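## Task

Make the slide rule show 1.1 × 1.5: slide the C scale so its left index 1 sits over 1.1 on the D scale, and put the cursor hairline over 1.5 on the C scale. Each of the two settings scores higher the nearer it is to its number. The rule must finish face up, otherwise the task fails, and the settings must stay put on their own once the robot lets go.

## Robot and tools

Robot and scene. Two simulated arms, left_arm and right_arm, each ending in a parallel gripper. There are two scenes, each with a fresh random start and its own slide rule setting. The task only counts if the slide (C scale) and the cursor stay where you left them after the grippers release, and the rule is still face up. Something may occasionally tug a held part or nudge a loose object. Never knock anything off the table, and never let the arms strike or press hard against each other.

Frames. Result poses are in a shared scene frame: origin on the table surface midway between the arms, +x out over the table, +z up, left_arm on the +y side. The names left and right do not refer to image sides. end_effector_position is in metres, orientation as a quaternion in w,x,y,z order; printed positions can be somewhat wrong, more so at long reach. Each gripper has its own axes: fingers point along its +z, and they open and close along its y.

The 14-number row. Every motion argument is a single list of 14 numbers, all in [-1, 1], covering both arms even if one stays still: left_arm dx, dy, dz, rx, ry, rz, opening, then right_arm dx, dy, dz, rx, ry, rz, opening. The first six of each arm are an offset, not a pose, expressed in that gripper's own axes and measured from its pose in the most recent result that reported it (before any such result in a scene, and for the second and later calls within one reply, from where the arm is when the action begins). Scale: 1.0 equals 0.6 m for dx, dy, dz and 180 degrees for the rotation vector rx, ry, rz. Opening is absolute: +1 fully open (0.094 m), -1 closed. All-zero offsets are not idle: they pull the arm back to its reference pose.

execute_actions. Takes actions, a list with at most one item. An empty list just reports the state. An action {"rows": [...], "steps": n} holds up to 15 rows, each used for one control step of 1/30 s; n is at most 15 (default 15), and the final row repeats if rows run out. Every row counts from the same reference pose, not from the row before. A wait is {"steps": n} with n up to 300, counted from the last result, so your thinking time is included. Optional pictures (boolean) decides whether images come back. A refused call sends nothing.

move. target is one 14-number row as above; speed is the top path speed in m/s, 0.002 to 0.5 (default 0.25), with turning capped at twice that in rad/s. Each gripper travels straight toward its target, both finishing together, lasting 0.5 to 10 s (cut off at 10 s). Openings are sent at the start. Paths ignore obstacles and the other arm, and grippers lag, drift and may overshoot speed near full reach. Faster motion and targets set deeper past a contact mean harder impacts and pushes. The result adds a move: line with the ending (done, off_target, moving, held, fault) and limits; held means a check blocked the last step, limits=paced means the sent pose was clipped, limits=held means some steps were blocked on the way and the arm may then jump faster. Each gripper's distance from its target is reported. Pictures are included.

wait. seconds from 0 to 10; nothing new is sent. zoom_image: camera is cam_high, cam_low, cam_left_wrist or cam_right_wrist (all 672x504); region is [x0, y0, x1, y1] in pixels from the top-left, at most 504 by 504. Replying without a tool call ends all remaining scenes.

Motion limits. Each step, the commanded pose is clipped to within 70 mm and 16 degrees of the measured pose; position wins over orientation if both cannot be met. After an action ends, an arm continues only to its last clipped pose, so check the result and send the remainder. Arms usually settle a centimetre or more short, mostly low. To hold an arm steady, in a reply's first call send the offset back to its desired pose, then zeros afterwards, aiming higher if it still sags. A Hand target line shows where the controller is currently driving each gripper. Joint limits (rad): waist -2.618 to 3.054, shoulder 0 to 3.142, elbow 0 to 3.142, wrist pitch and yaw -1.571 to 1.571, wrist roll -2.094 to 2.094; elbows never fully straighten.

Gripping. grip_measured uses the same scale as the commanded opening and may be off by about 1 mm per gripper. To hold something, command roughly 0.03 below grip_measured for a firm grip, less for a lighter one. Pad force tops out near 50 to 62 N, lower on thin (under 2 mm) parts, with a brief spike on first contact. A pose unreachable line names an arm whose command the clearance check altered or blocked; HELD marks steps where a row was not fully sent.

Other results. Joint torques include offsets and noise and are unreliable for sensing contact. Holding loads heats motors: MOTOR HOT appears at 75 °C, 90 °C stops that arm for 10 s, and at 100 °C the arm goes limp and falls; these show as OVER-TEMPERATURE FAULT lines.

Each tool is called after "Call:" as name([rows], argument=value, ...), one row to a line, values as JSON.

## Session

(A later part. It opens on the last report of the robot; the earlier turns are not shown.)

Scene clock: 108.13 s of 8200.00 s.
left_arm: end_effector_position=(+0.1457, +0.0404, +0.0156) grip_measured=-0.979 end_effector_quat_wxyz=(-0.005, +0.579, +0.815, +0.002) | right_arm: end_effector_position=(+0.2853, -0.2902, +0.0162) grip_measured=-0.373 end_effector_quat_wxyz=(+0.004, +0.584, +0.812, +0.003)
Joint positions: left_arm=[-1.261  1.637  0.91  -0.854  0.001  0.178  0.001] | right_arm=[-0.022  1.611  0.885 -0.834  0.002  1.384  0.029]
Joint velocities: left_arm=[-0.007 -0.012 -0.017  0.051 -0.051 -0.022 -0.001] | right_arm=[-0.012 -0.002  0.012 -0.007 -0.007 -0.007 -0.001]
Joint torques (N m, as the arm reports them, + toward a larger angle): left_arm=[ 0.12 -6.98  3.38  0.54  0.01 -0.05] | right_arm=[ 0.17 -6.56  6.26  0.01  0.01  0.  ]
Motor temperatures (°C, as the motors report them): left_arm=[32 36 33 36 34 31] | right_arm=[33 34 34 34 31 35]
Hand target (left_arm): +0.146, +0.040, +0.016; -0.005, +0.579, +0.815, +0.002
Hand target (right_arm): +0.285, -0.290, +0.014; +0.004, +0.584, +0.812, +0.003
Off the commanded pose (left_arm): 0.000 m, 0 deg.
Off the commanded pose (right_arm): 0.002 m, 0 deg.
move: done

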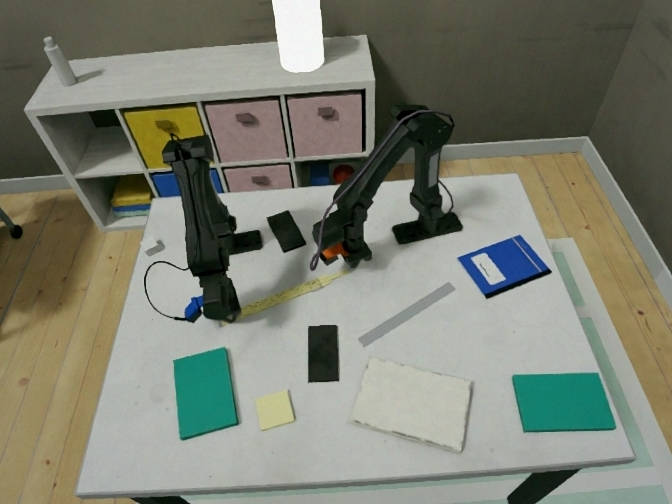

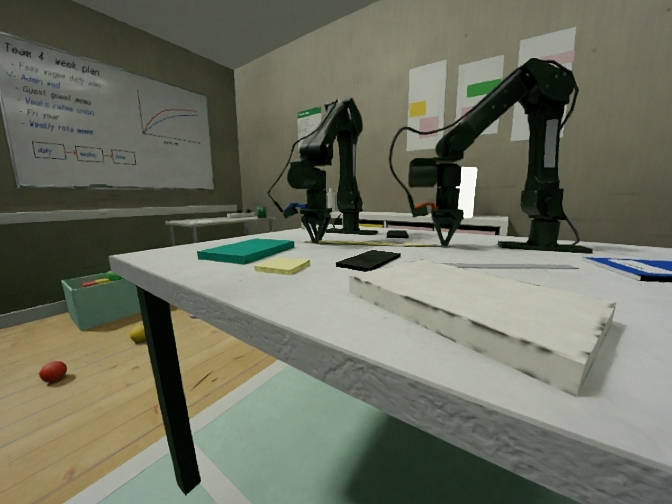

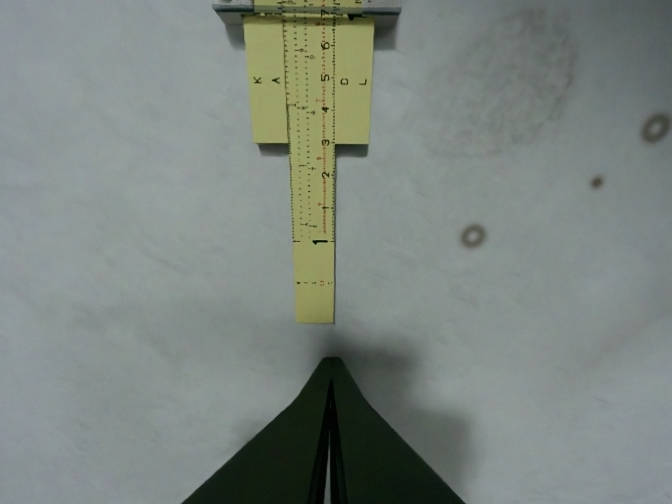

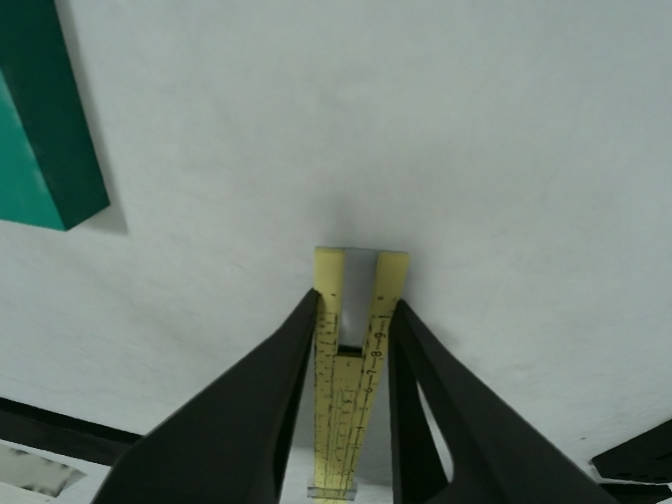

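Call:
move(target=[0,0.02,0,0,0,0,-1,0,0,0,0,0,0,-0.42], speed=0.03)

Scene clock: 111.87 s of 8200.00 s.
left_arm: end_effector_position=(+0.1535, +0.0450, +0.0156) grip_measured=-0.979 end_effector_quat_wxyz=(-0.005, +0.579, +0.815, +0.002) | right_arm: end_effector_position=(+0.2853, -0.2902, +0.0162) grip_measured=-0.373 end_effector_quat_wxyz=(+0.004, +0.584, +0.812, +0.003)
Joint positions: left_arm=[-1.226  1.637  0.91  -0.854  0.001  0.213  0.001] | right_arm=[-0.022  1.611  0.885 -0.834  0.002  1.384  0.029]
Joint velocities: left_arm=[ 0.012 -0.012  0.007 -0.037 -0.007  0.037  0.   ] | right_arm=[ 0.012 -0.012  0.002 -0.037 -0.037 -0.007 -0.   ]
Joint torques (N m, as the arm reports them, + toward a larger angle): left_arm=[ 0.91 -6.28  4.17  0.55  0.02  0.05] | right_arm=[ 0.09 -7.09  6.65 -0.05  0.07 -0.06]
Motor temperatures (°C, as the motors report them): left_arm=[32 36 33 36 34 31] | right_arm=[33 34 34 34 31 35]
Hand target (left_arm): +0.157, +0.045, +0.015; -0.005, +0.579, +0.815, +0.002
Hand target (right_arm): +0.285, -0.290, +0.016; +0.004, +0.584, +0.812, +0.003
Off the commanded pose (left_arm): 0.004 m, 0 deg.
Off the commanded pose (right_arm): 0.000 m, 0 deg.
After step 90, 0.03 s passed at rest.
move: done

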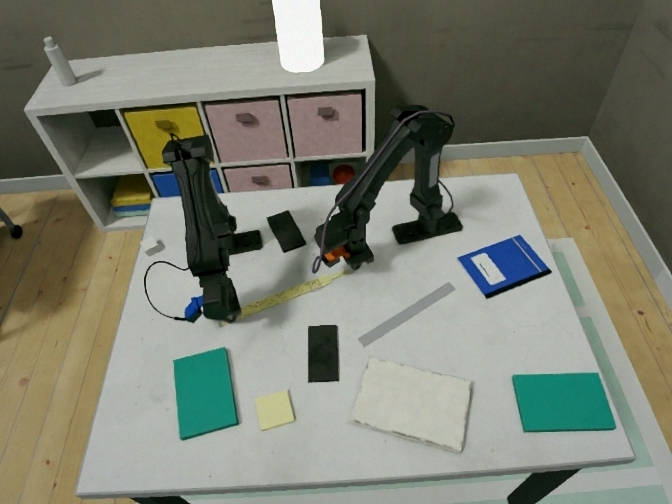

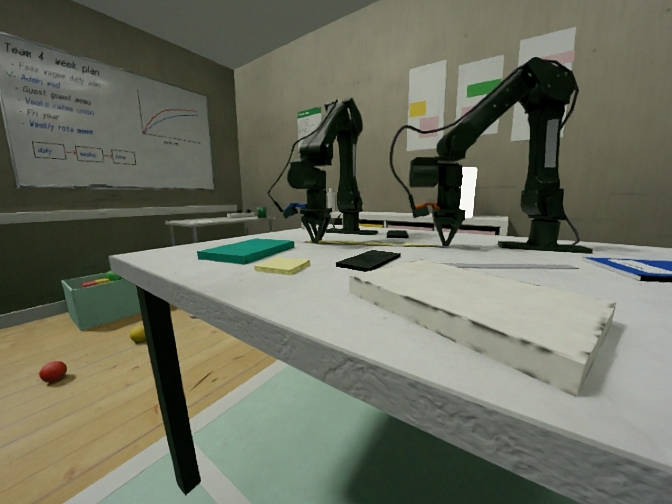

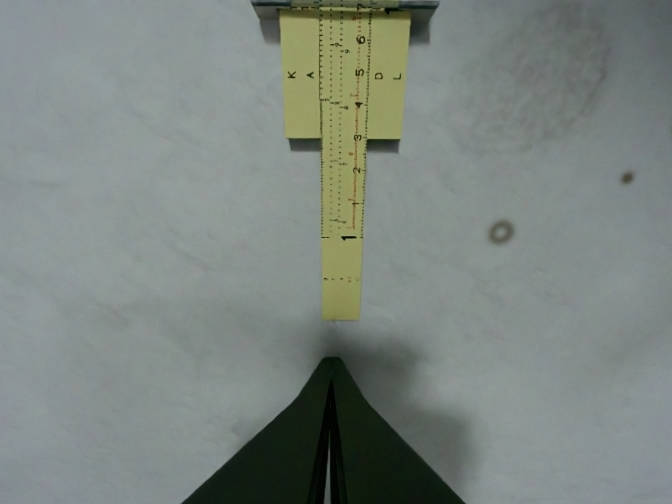

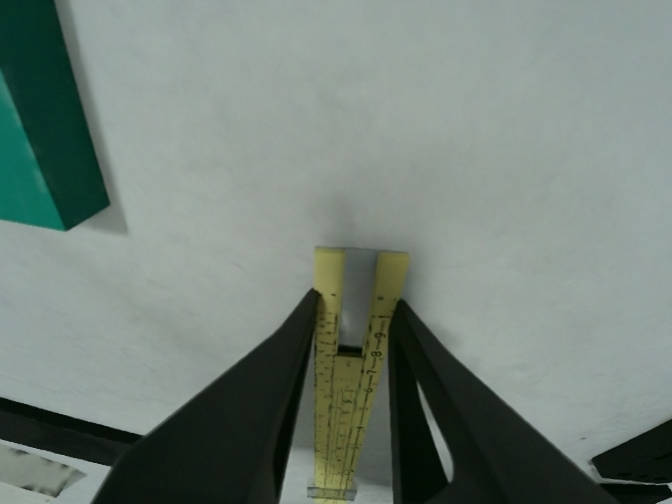

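Call:
move(target=[-0.01,-0.008,0.008,0,0,0,-1,0,0,0,0,0,0,-0.42], speed=0.02)

Scene clock: 115.97 s of 8200.00 s.
left_arm: end_effector_position=(+0.1513, +0.0447, +0.0119) grip_measured=-0.979 end_effector_quat_wxyz=(-0.010, +0.578, +0.816, +0.006) | right_arm: end_effector_position=(+0.2853, -0.2902, +0.0162) grip_measured=-0.373 end_effector_quat_wxyz=(+0.004, +0.584, +0.812, +0.003)
Joint positions: left_arm=[-1.236  1.653  0.91  -0.851 -0.002  0.199  0.001] | right_arm=[-0.022  1.611  0.885 -0.834  0.002  1.384  0.029]
Joint velocities: left_arm=[-0.007 -0.002  0.017 -0.095 -0.051 -0.037 -0.002] | right_arm=[ 0.002 -0.012 -0.027  0.007 -0.007  0.022 -0.001]
Joint torques (N m, as the arm reports them, + toward a larger angle): left_arm=[-1.23 -6.21  4.12  0.68  0.04 -0.11] | right_arm=[ 0.15 -7.15  6.62 -0.04  0.    0.01]
Motor temperatures (°C, as the motors report them): left_arm=[32 36 33 36 34 31] | right_arm=[33 34 34 34 31 35]
Hand target (left_arm): +0.151, +0.038, +0.011; -0.005, +0.579, +0.815, +0.002
Hand target (right_arm): +0.285, -0.290, +0.016; +0.004, +0.584, +0.812, +0.003
Off the commanded pose (left_arm): 0.007 m, 1 deg.
Off the commanded pose (right_arm): 0.000 m, 0 deg.
After step 90, 0.40 s passed at rest.
move: done

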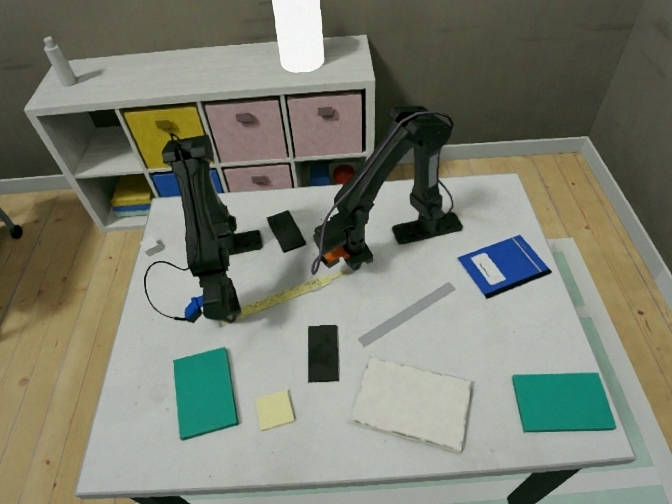

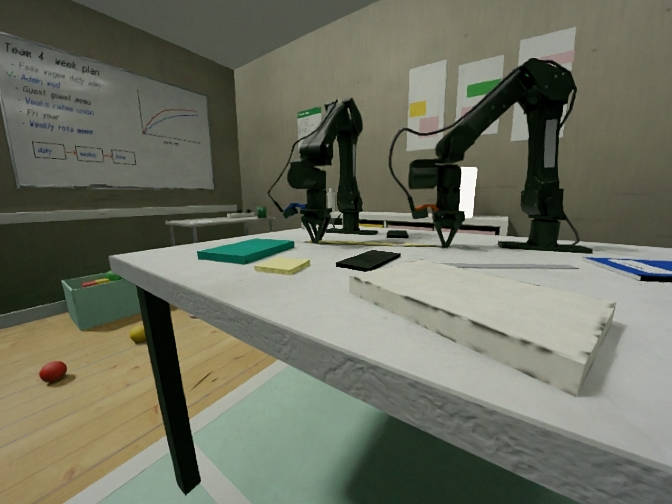

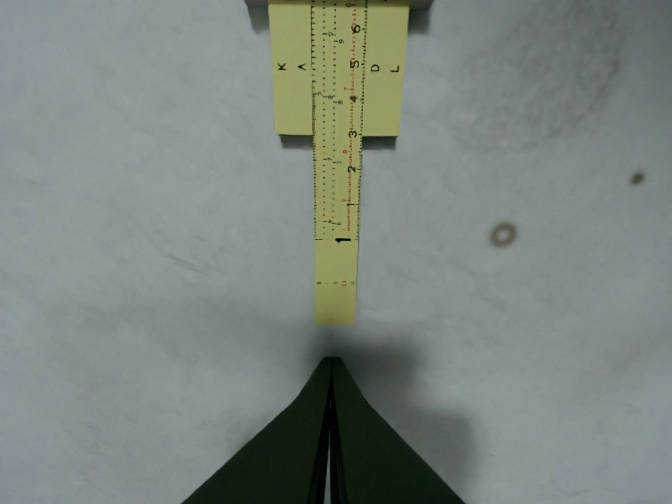

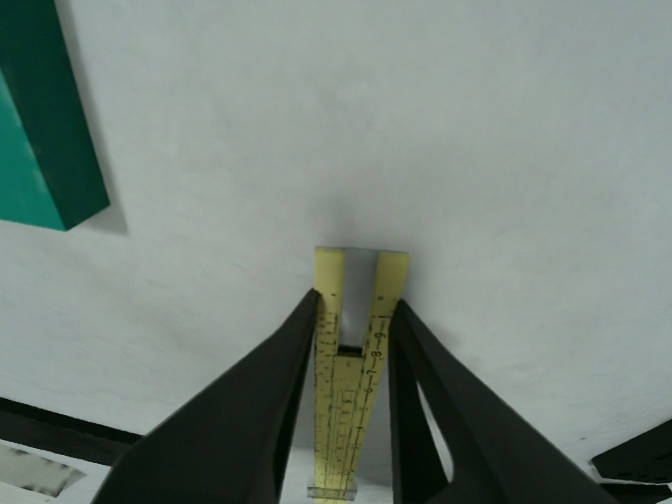

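Call:
move(target=[-0.067,0,0,0,0,0,-1,0,0,0,0,0,0,-0.42], speed=0.02)

Scene clock: 119.90 s of 8200.00 s.
left_arm: end_effector_position=(+0.1594, +0.0275, +0.0128) grip_measured=-0.979 end_effector_quat_wxyz=(-0.035, +0.575, +0.817, +0.021) | right_arm: end_effector_position=(+0.2854, -0.2908, +0.0162) grip_measured=-0.373 end_effector_quat_wxyz=(+0.006, +0.584, +0.812, +0.002)
Joint positions: left_arm=[-1.247  1.773  1.051 -0.931 -0.009  0.182  0.001] | right_arm=[-0.022  1.611  0.885 -0.834  0.005  1.384  0.029]
Joint velocities: left_arm=[-0.007  0.002 -0.002  0.022  0.022 -0.037 -0.001] | right_arm=[ 0.007 -0.007 -0.007 -0.051 -0.037 -0.022 -0.001]
Joint torques (N m, as the arm reports them, + toward a larger angle): left_arm=[-1.32 -6.75  5.24  0.94  0.09 -0.08] | right_arm=[ 0.3  -7.03  6.49 -0.07 -0.04 -0.02]
Motor temperatures (°C, as the motors report them): left_arm=[32 36 33 36 34 31] | right_arm=[33 34 34 34 31 35]
Hand target (left_arm): +0.165, +0.008, +0.013; -0.010, +0.578, +0.816, +0.005
Hand target (right_arm): +0.285, -0.290, +0.016; +0.004, +0.584, +0.812, +0.003
Off the commanded pose (left_arm): 0.021 m, 3 deg.
Off the commanded pose (right_arm): 0.001 m, 0 deg.
move: off_target (left_arm)

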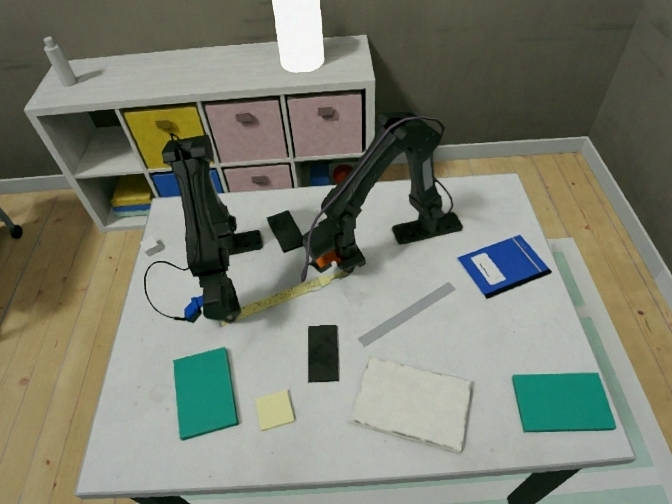

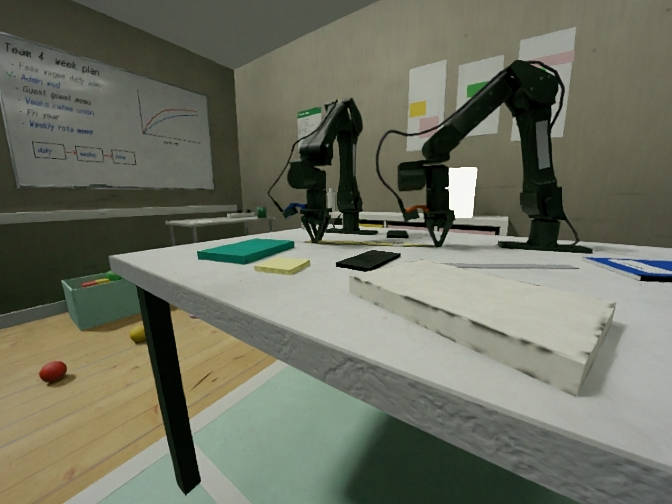

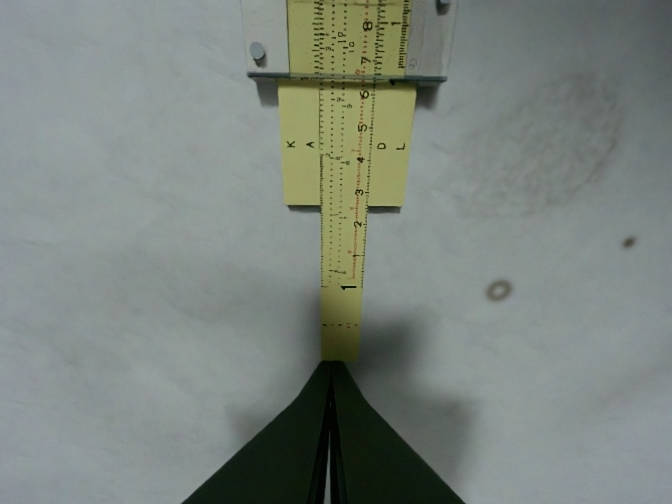

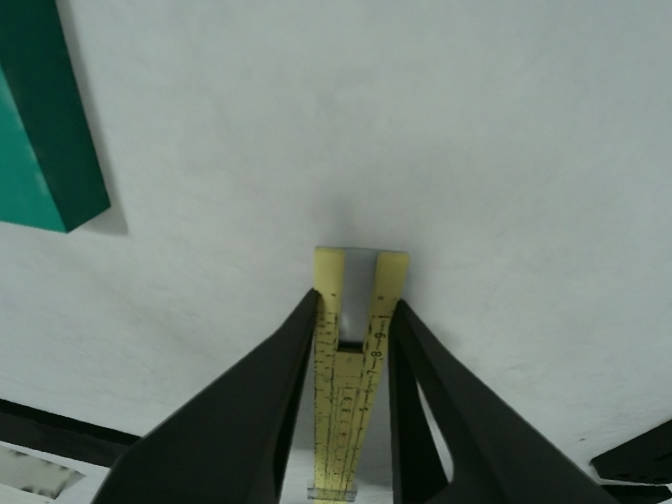

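Call:
move(target=[-0.067,-0.004,-0.003,0,0,0,-1,0,0,0,0,0,0,-0.42], speed=0.02)

Scene clock: 125.77 s of 8200.00 s.
left_arm: end_effector_position=(+0.1655, +0.0108, +0.0137) grip_measured=-0.979 end_effector_quat_wxyz=(-0.064, +0.571, +0.817, +0.038) | right_arm: end_effector_position=(+0.2854, -0.2910, +0.0162) grip_measured=-0.373 end_effector_quat_wxyz=(+0.006, +0.584, +0.812, +0.001)
Joint positions: left_arm=[-1.261  1.892  1.201 -1.029 -0.014  0.161  0.001] | right_arm=[-0.022  1.611  0.885 -0.834  0.007  1.384  0.029]
Joint velocities: left_arm=[-0.002  0.002 -0.007 -0.022  0.037  0.022 -0.001] | right_arm=[ 0.002  0.007  0.017  0.051 -0.007  0.022 -0.   ]
Joint torques (N m, as the arm reports them, + toward a larger angle): left_arm=[-1.19 -8.09  5.29  0.85  0.09 -0.06] | right_arm=[ 0.24 -6.71  6.8  -0.02  0.03  0.01]
Motor temperatures (°C, as the motors report them): left_arm=[32 36 34 36 34 31] | right_arm=[33 34 34 34 31 35]
Hand target (left_arm): +0.171, -0.010, +0.013; -0.036, +0.575, +0.817, +0.021
Hand target (right_arm): +0.285, -0.291, +0.016; +0.005, +0.584, +0.812, +0.002
Off the commanded pose (left_arm): 0.023 m, 4 deg.
Off the commanded pose (right_arm): 0.000 m, 0 deg.
After step 90, 0.63 s passed at rest.
move: off_target (left_arm)

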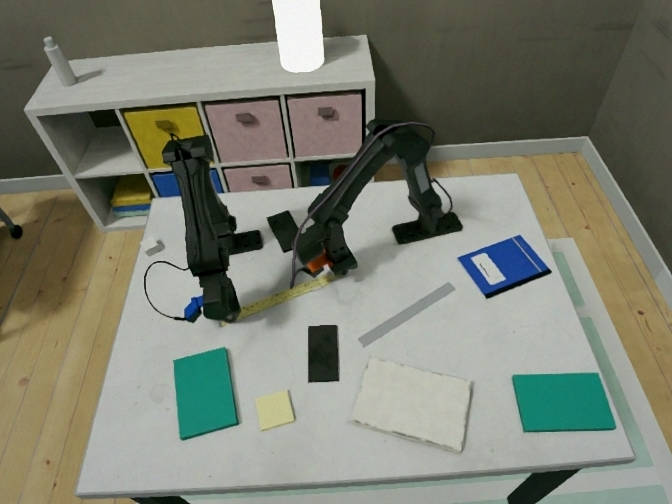

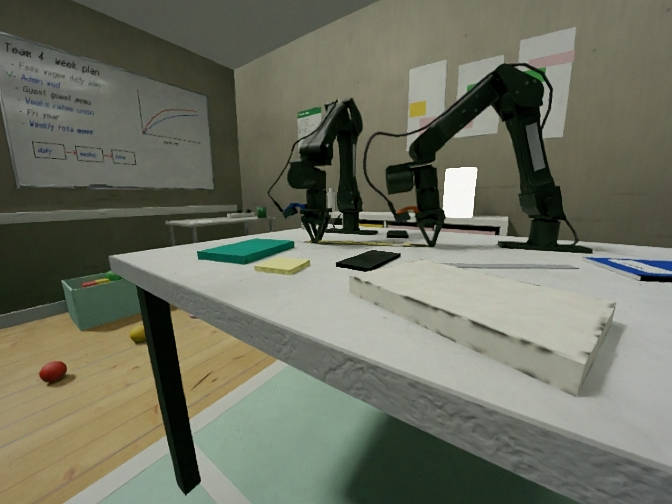

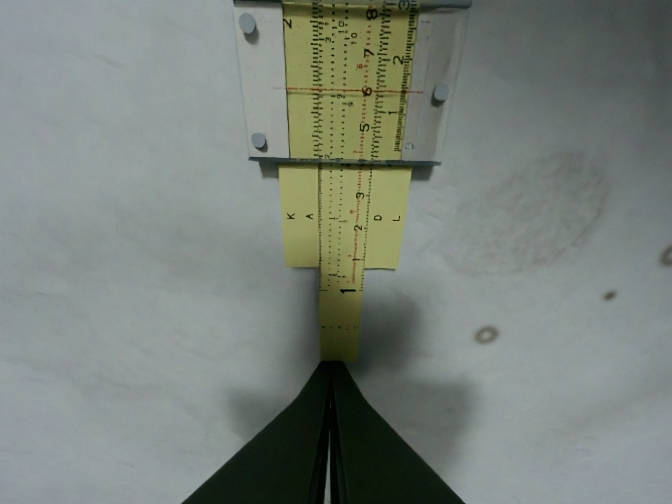

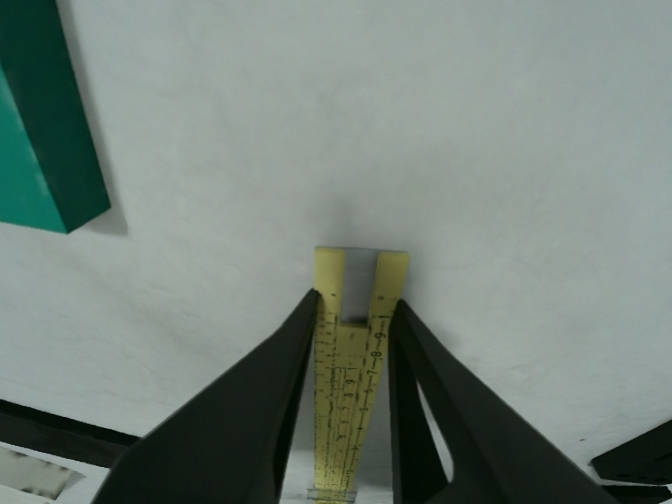

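Call:
move(target=[-0.075,-0.009,0,-0.004,-0.047,0.008,-1,0,0,0,0,0,0,-0.42], speed=0.02)

Scene clock: 136.83 s of 8200.00 s.
left_arm: end_effector_position=(+0.1677, -0.0008, +0.0132) grip_measured=-0.979 end_effector_quat_wxyz=(-0.043, +0.578, +0.814, +0.032) | right_arm: end_effector_position=(+0.2855, -0.2919, +0.0162) grip_measured=-0.373 end_effector_quat_wxyz=(+0.008, +0.584, +0.812, -0.001)
Joint positions: left_arm=[-1.277  1.892  1.206 -0.99  -0.02   0.161  0.001] | right_arm=[-0.022  1.611  0.885 -0.834  0.012  1.384  0.029]
Joint velocities: left_arm=[-0.002 -0.027  0.012 -0.037 -0.051  0.007 -0.   ] | right_arm=[ 0.007 -0.002 -0.012  0.037  0.037 -0.022 -0.001]
Joint torques (N m, as the arm reports them, + toward a larger angle): left_arm=[-1.22 -7.77  4.97  1.44  0.23 -0.04] | right_arm=[-0.17 -6.98  6.5  -0.05  0.   -0.02]
Motor temperatures (°C, as the motors report them): left_arm=[32 37 34 36 34 31] | right_arm=[33 34 34 34 31 35]
Hand target (left_arm): +0.176, -0.031, +0.010; -0.000, +0.583, +0.813, +0.002
Hand target (right_arm): +0.285, -0.291, +0.016; +0.006, +0.584, +0.812, +0.001
Off the commanded pose (left_arm): 0.034 m, 6 deg.
Off the commanded pose (right_arm): 0.001 m, 0 deg.
After step 90, 3.83 s passed at rest.
move: off_target (left_arm)

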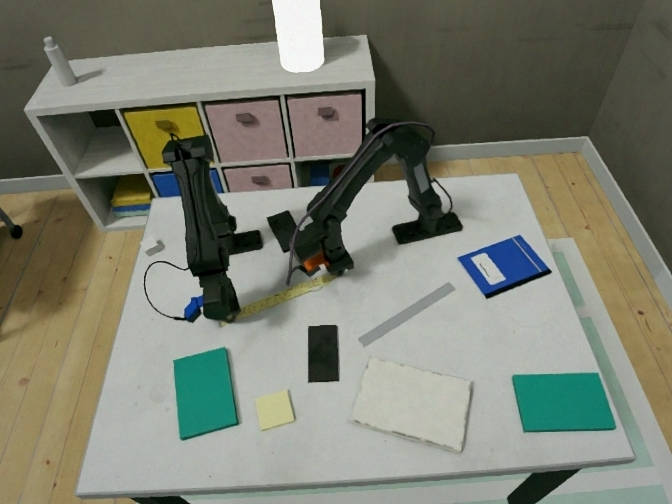

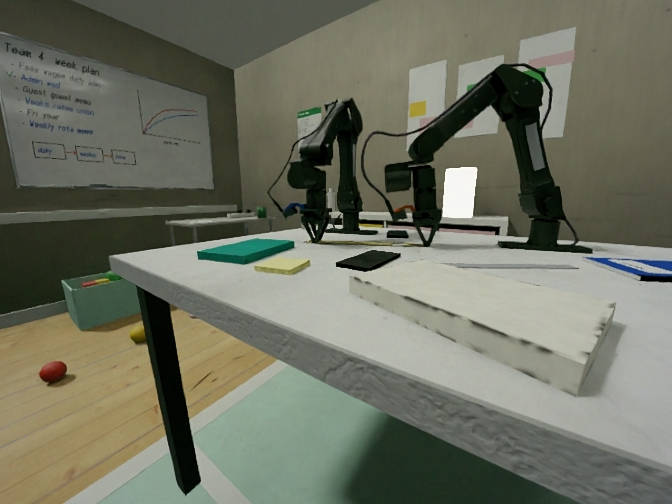

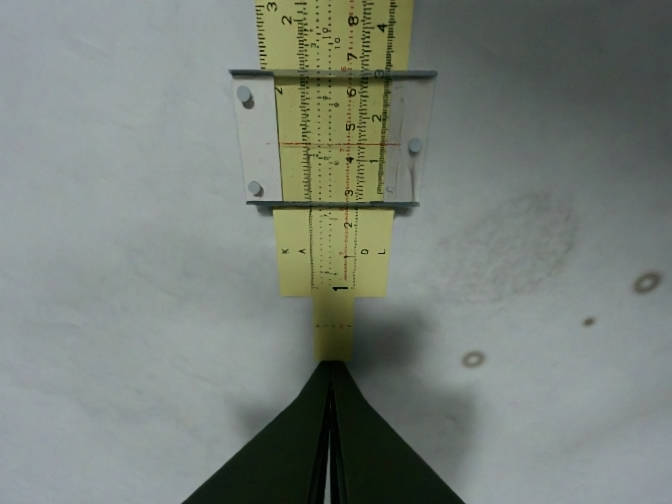

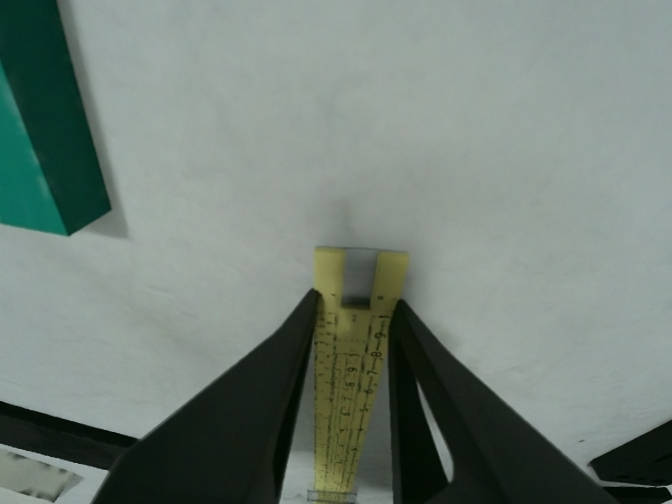

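Call:
move(target=[0,0,0,-0.003,-0.034,0.005,-1,0,0,0,0,0,0,-0.42], speed=0.03)

Call:
move(target=[0,0,0,0,0,0,-1,0,0,-0.05,0,0,0,0.1], speed=0.05)

Scene clock: 143.37 s of 8200.00 s.
left_arm: end_effector_position=(+0.1672, +0.0002, +0.0127) grip_measured=-0.979 end_effector_quat_wxyz=(-0.004, +0.584, +0.812, +0.013) | right_arm: end_effector_position=(+0.2855, -0.2920, +0.0162) grip_measured=-0.373 end_effector_quat_wxyz=(+0.008, +0.584, +0.812, -0.001)
Joint positions: left_arm=[-1.277  1.813  1.104 -0.881 -0.02   0.174  0.001] | right_arm=[-0.022  1.611  0.885 -0.834  0.012  1.384  0.029]
Joint velocities: left_arm=[-0.007 -0.007 -0.017  0.022 -0.022 -0.007 -0.   ] | right_arm=[ 0.002  0.002  0.022  0.037  0.139  0.007 -0.   ]
Joint torques (N m, as the arm reports them, + toward a larger angle): left_arm=[ 0.39 -9.95  2.27  0.76  0.11  0.1 ] | right_arm=[ 0.11 -6.94  6.63 -0.07  0.   -0.01]
Motor temperatures (°C, as the motors report them): left_arm=[32 37 34 36 34 31] | right_arm=[33 34 34 34 31 35]
Hand target (left_arm): +0.168, -0.001, +0.013; +0.004, +0.585, +0.811, +0.006
Hand target (right_arm): +0.286, -0.292, +0.016; +0.008, +0.584, +0.812, -0.001
Off the commanded pose (left_arm): 0.001 m, 1 deg.
Off the commanded pose (right_arm): 0.000 m, 0 deg.
After step 90, 1.50 s passed at rest.
move: done

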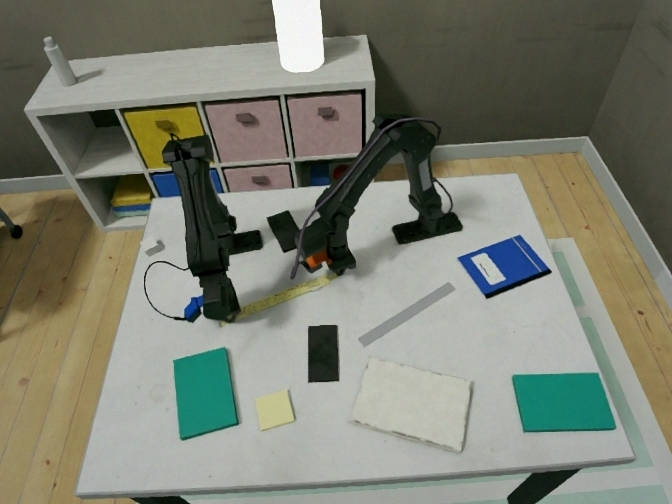

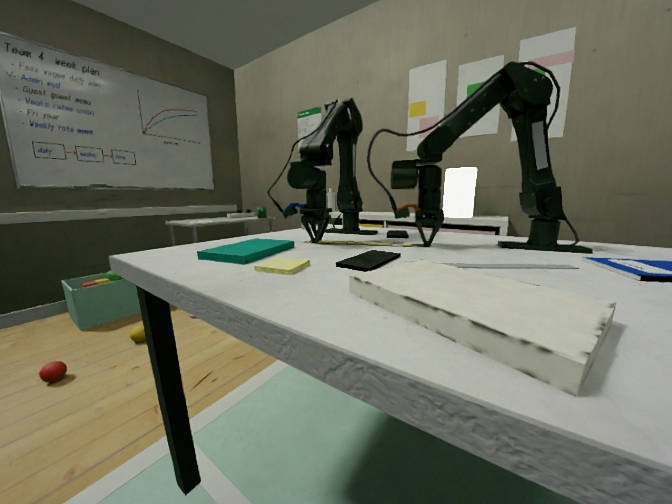

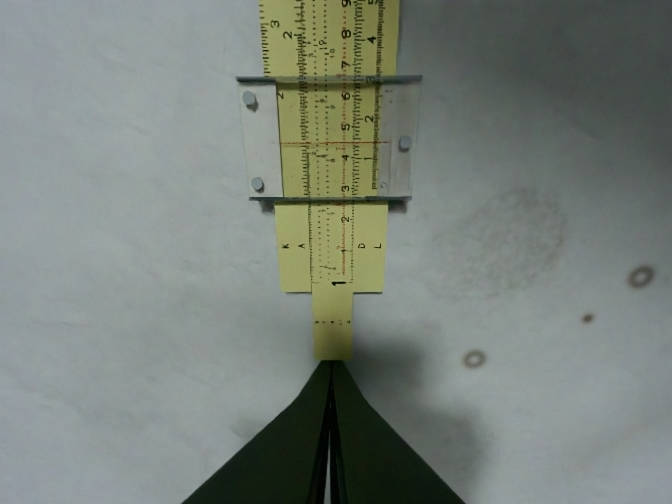

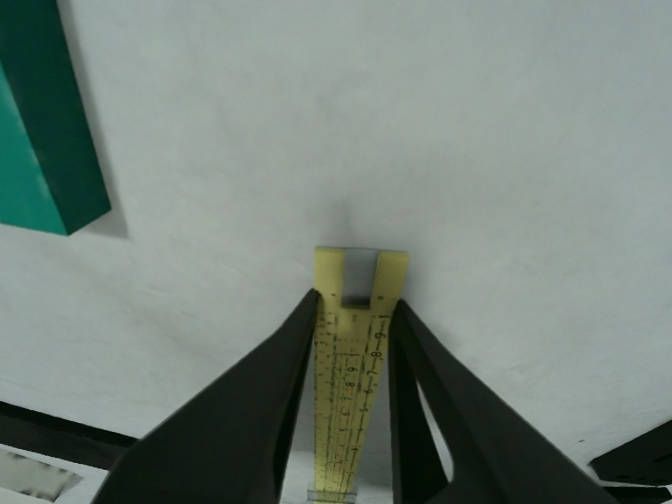

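Scene clock: 144.47 s of 8200.00 s.
left_arm: end_effector_position=(+0.1672, +0.0003, +0.0127) grip_measured=-0.979 end_effector_quat_wxyz=(-0.004, +0.584, +0.812, +0.014) | right_arm: end_effector_position=(+0.2808, -0.2926, +0.0355) grip_measured=+0.097 end_effector_quat_wxyz=(+0.000, +0.584, +0.812, -0.008)
Joint positions: left_arm=[-1.277  1.813  1.104 -0.882 -0.021  0.174  0.001] | right_arm=[-0.022  1.577  0.935 -0.938  0.012  1.385  0.052]
Joint velocities: left_arm=[-0.002 -0.002 -0.027 -0.007 -0.007  0.007 -0.001] | right_arm=[-0.022 -0.007 -0.007 -0.037  0.051 -0.081  0.   ]
Joint torques (N m, as the arm reports them, + toward a larger angle): left_arm=[ 0.02 -8.71  3.63  0.53  0.01 -0.02] | right_arm=[ 0.23 -8.5   9.16 -0.4   0.08  0.07]
Motor temperatures (°C, as the motors report them): left_arm=[32 37 34 36 34 31] | right_arm=[33 34 34 34 31 35]
Hand target (left_arm): +0.167, +0.000, +0.013; -0.004, +0.584, +0.812, +0.013
Hand target (right_arm): +0.285, -0.291, +0.046; +0.008, +0.584, +0.812, -0.001
Off the commanded pose (left_arm): 0.000 m, 0 deg.
Off the commanded pose (right_arm): 0.012 m, 1 deg.
move: off_target (right_arm)

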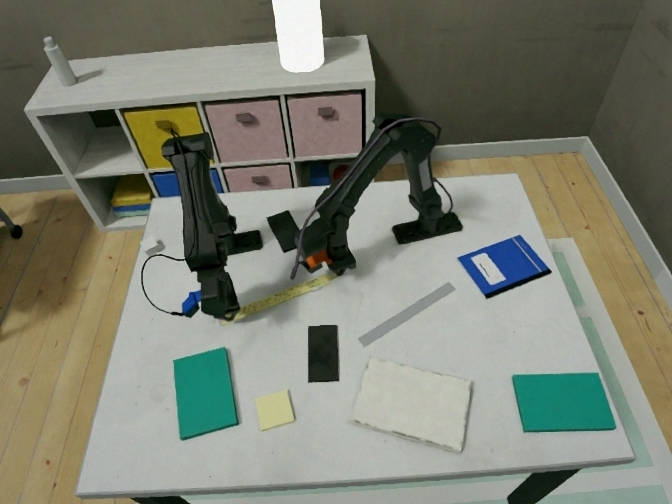

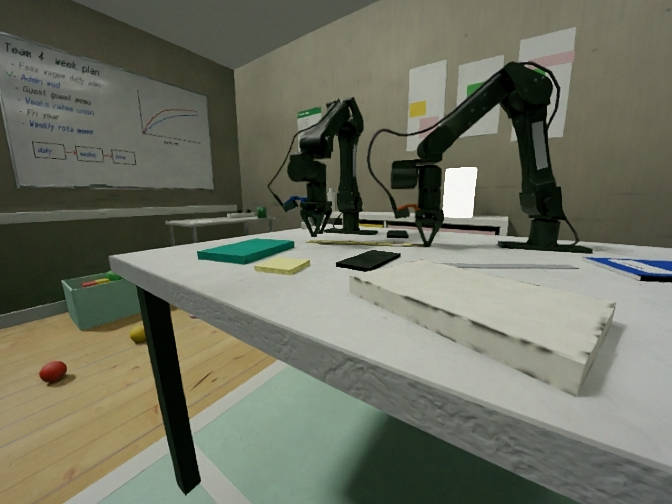

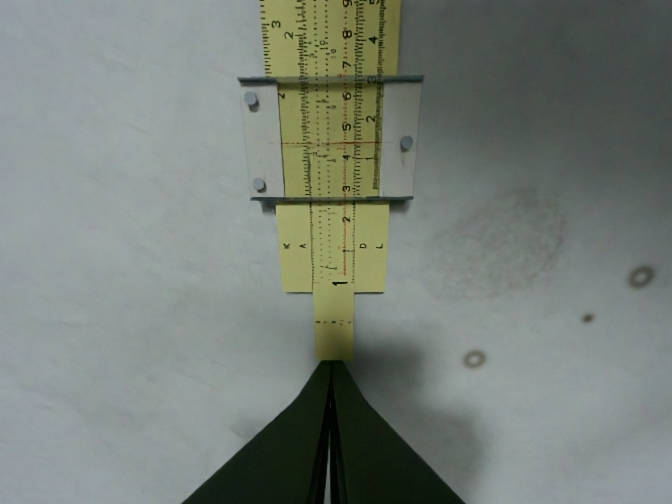

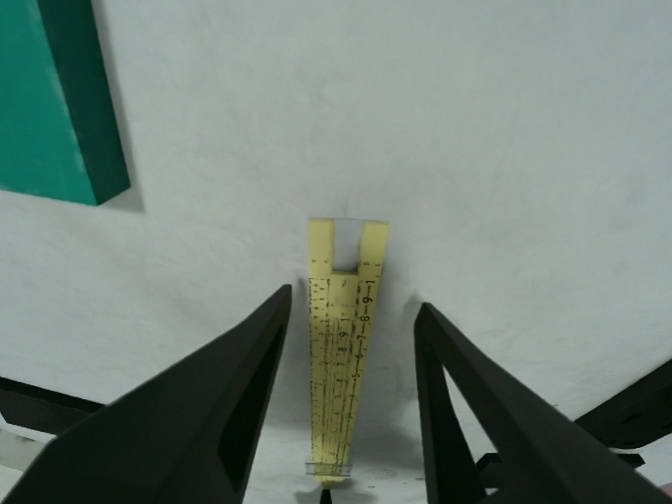

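Call:
move(target=[0,0,0,0,0,0,-1,-0.055,0.01,0,0,0,0,-0.64], speed=0.05)

Call:
move(target=[0,0,0,0,0,0,-1,0,0,0.035,0,0,0,-0.64], speed=0.04)

Scene clock: 149.33 s of 8200.00 s.
left_arm: end_effector_position=(+0.1672, +0.0003, +0.0127) grip_measured=-0.979 end_effector_quat_wxyz=(-0.004, +0.584, +0.812, +0.014) | right_arm: end_effector_position=(+0.2877, -0.3201, +0.0321) grip_measured=-0.637 end_effector_quat_wxyz=(-0.007, +0.585, +0.811, -0.012)
Joint positions: left_arm=[-1.277  1.813  1.104 -0.882 -0.021  0.174  0.001] | right_arm=[-0.133  1.615  0.959 -0.94   0.011  1.278  0.017]
Joint velocities: left_arm=[-0.002 -0.002 -0.022  0.007 -0.007 -0.037 -0.   ] | right_arm=[-0.012  0.002 -0.002 -0.007 -0.022  0.051 -0.   ]
Joint torques (N m, as the arm reports them, + toward a larger angle): left_arm=[ 0.09 -8.76  3.49  0.53 -0.02 -0.02] | right_arm=[-0.7  -6.65  9.22 -0.09  0.05 -0.1 ]
Motor temperatures (°C, as the motors report them): left_arm=[32 37 34 36 34 31] | right_arm=[33 34 34 34 31 35]
Hand target (left_arm): +0.167, +0.000, +0.013; -0.004, +0.584, +0.812, +0.014
Hand target (right_arm): +0.297, -0.323, +0.036; +0.002, +0.584, +0.812, -0.008
Off the commanded pose (left_arm): 0.000 m, 0 deg.
Off the commanded pose (right_arm): 0.010 m, 1 deg.
After step 90, 0.87 s passed at rest.
move: done

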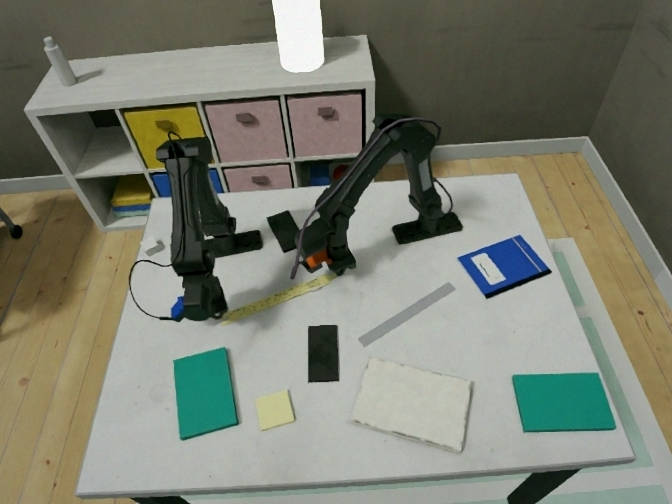

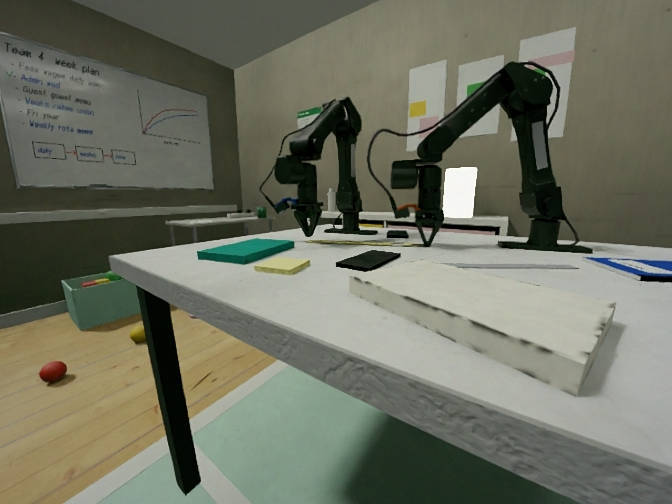

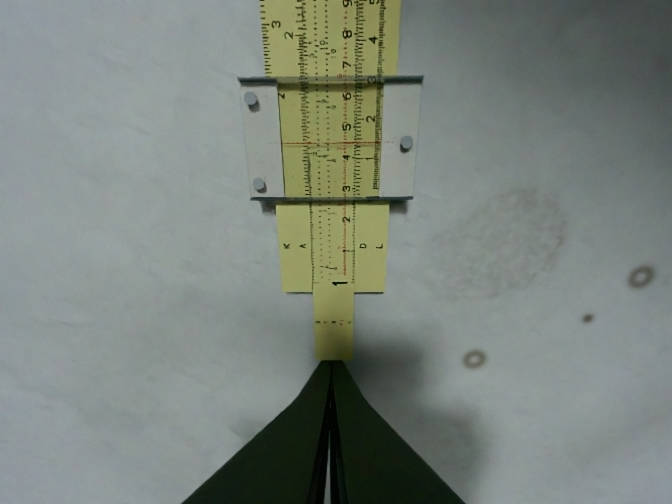

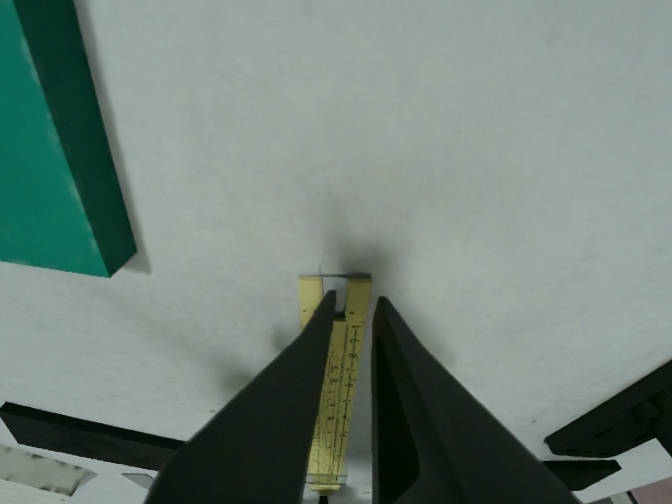

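Scene clock: 150.13 s of 8200.00 s.
left_arm: end_effector_position=(+0.1672, +0.0003, +0.0127) grip_measured=-0.979 end_effector_quat_wxyz=(-0.004, +0.584, +0.812, +0.014) | right_arm: end_effector_position=(+0.2860, -0.3201, +0.0168) grip_measured=-0.637 end_effector_quat_wxyz=(-0.010, +0.585, +0.811, -0.014)
Joint positions: left_arm=[-1.277  1.813  1.104 -0.882 -0.021  0.174  0.001] | right_arm=[-0.133  1.643  0.921 -0.882  0.011  1.278  0.017]
Joint velocities: left_arm=[ 0.012 -0.007 -0.002  0.007 -0.022 -0.066  0.001] | right_arm=[-0.032  0.002  0.007 -0.081 -0.022  0.037 -0.001]
Joint torques (N m, as the arm reports them, + toward a larger angle): left_arm=[ 0.11 -8.74  3.45  0.51  0.   -0.02] | right_arm=[ 0.17 -6.55  5.09  0.14  0.   -0.02]
Motor temperatures (°C, as the motors report them): left_arm=[32 37 34 36 34 31] | right_arm=[33 34 34 34 31 35]
Hand target (left_arm): +0.167, +0.000, +0.013; -0.004, +0.584, +0.812, +0.014
Hand target (right_arm): +0.287, -0.321, +0.011; -0.007, +0.586, +0.811, -0.012
Off the commanded pose (left_arm): 0.000 m, 0 deg.
Off the commanded pose (right_arm): 0.006 m, 0 deg.
move: done

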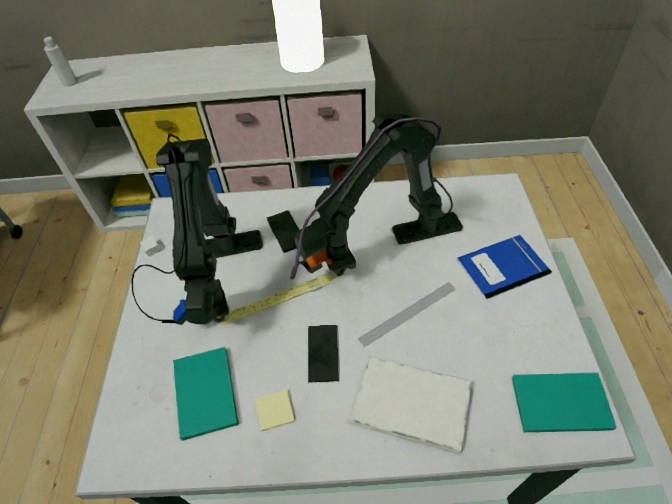

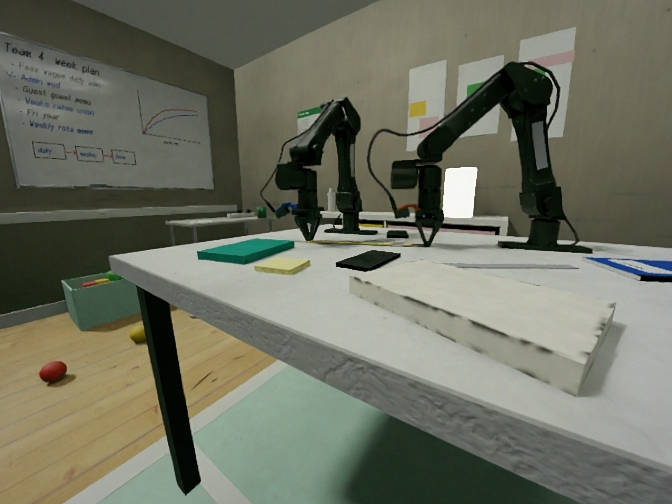

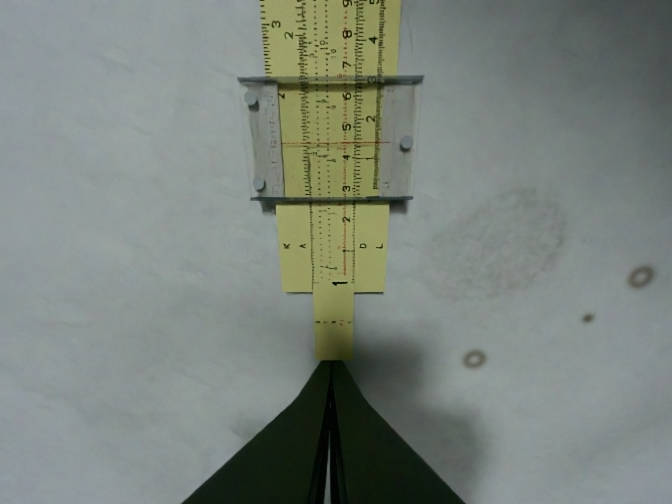

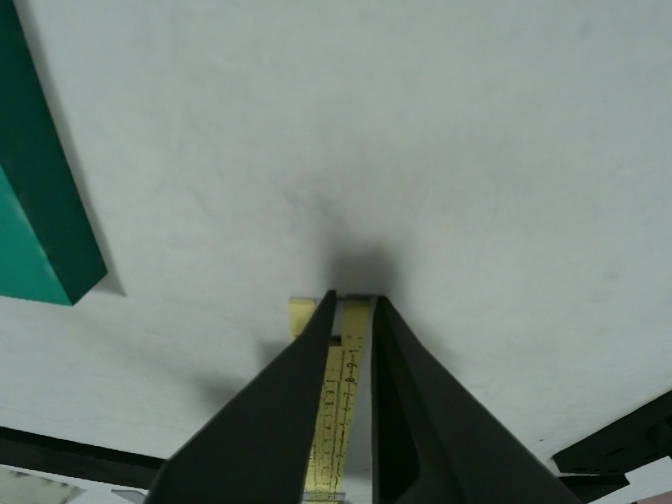

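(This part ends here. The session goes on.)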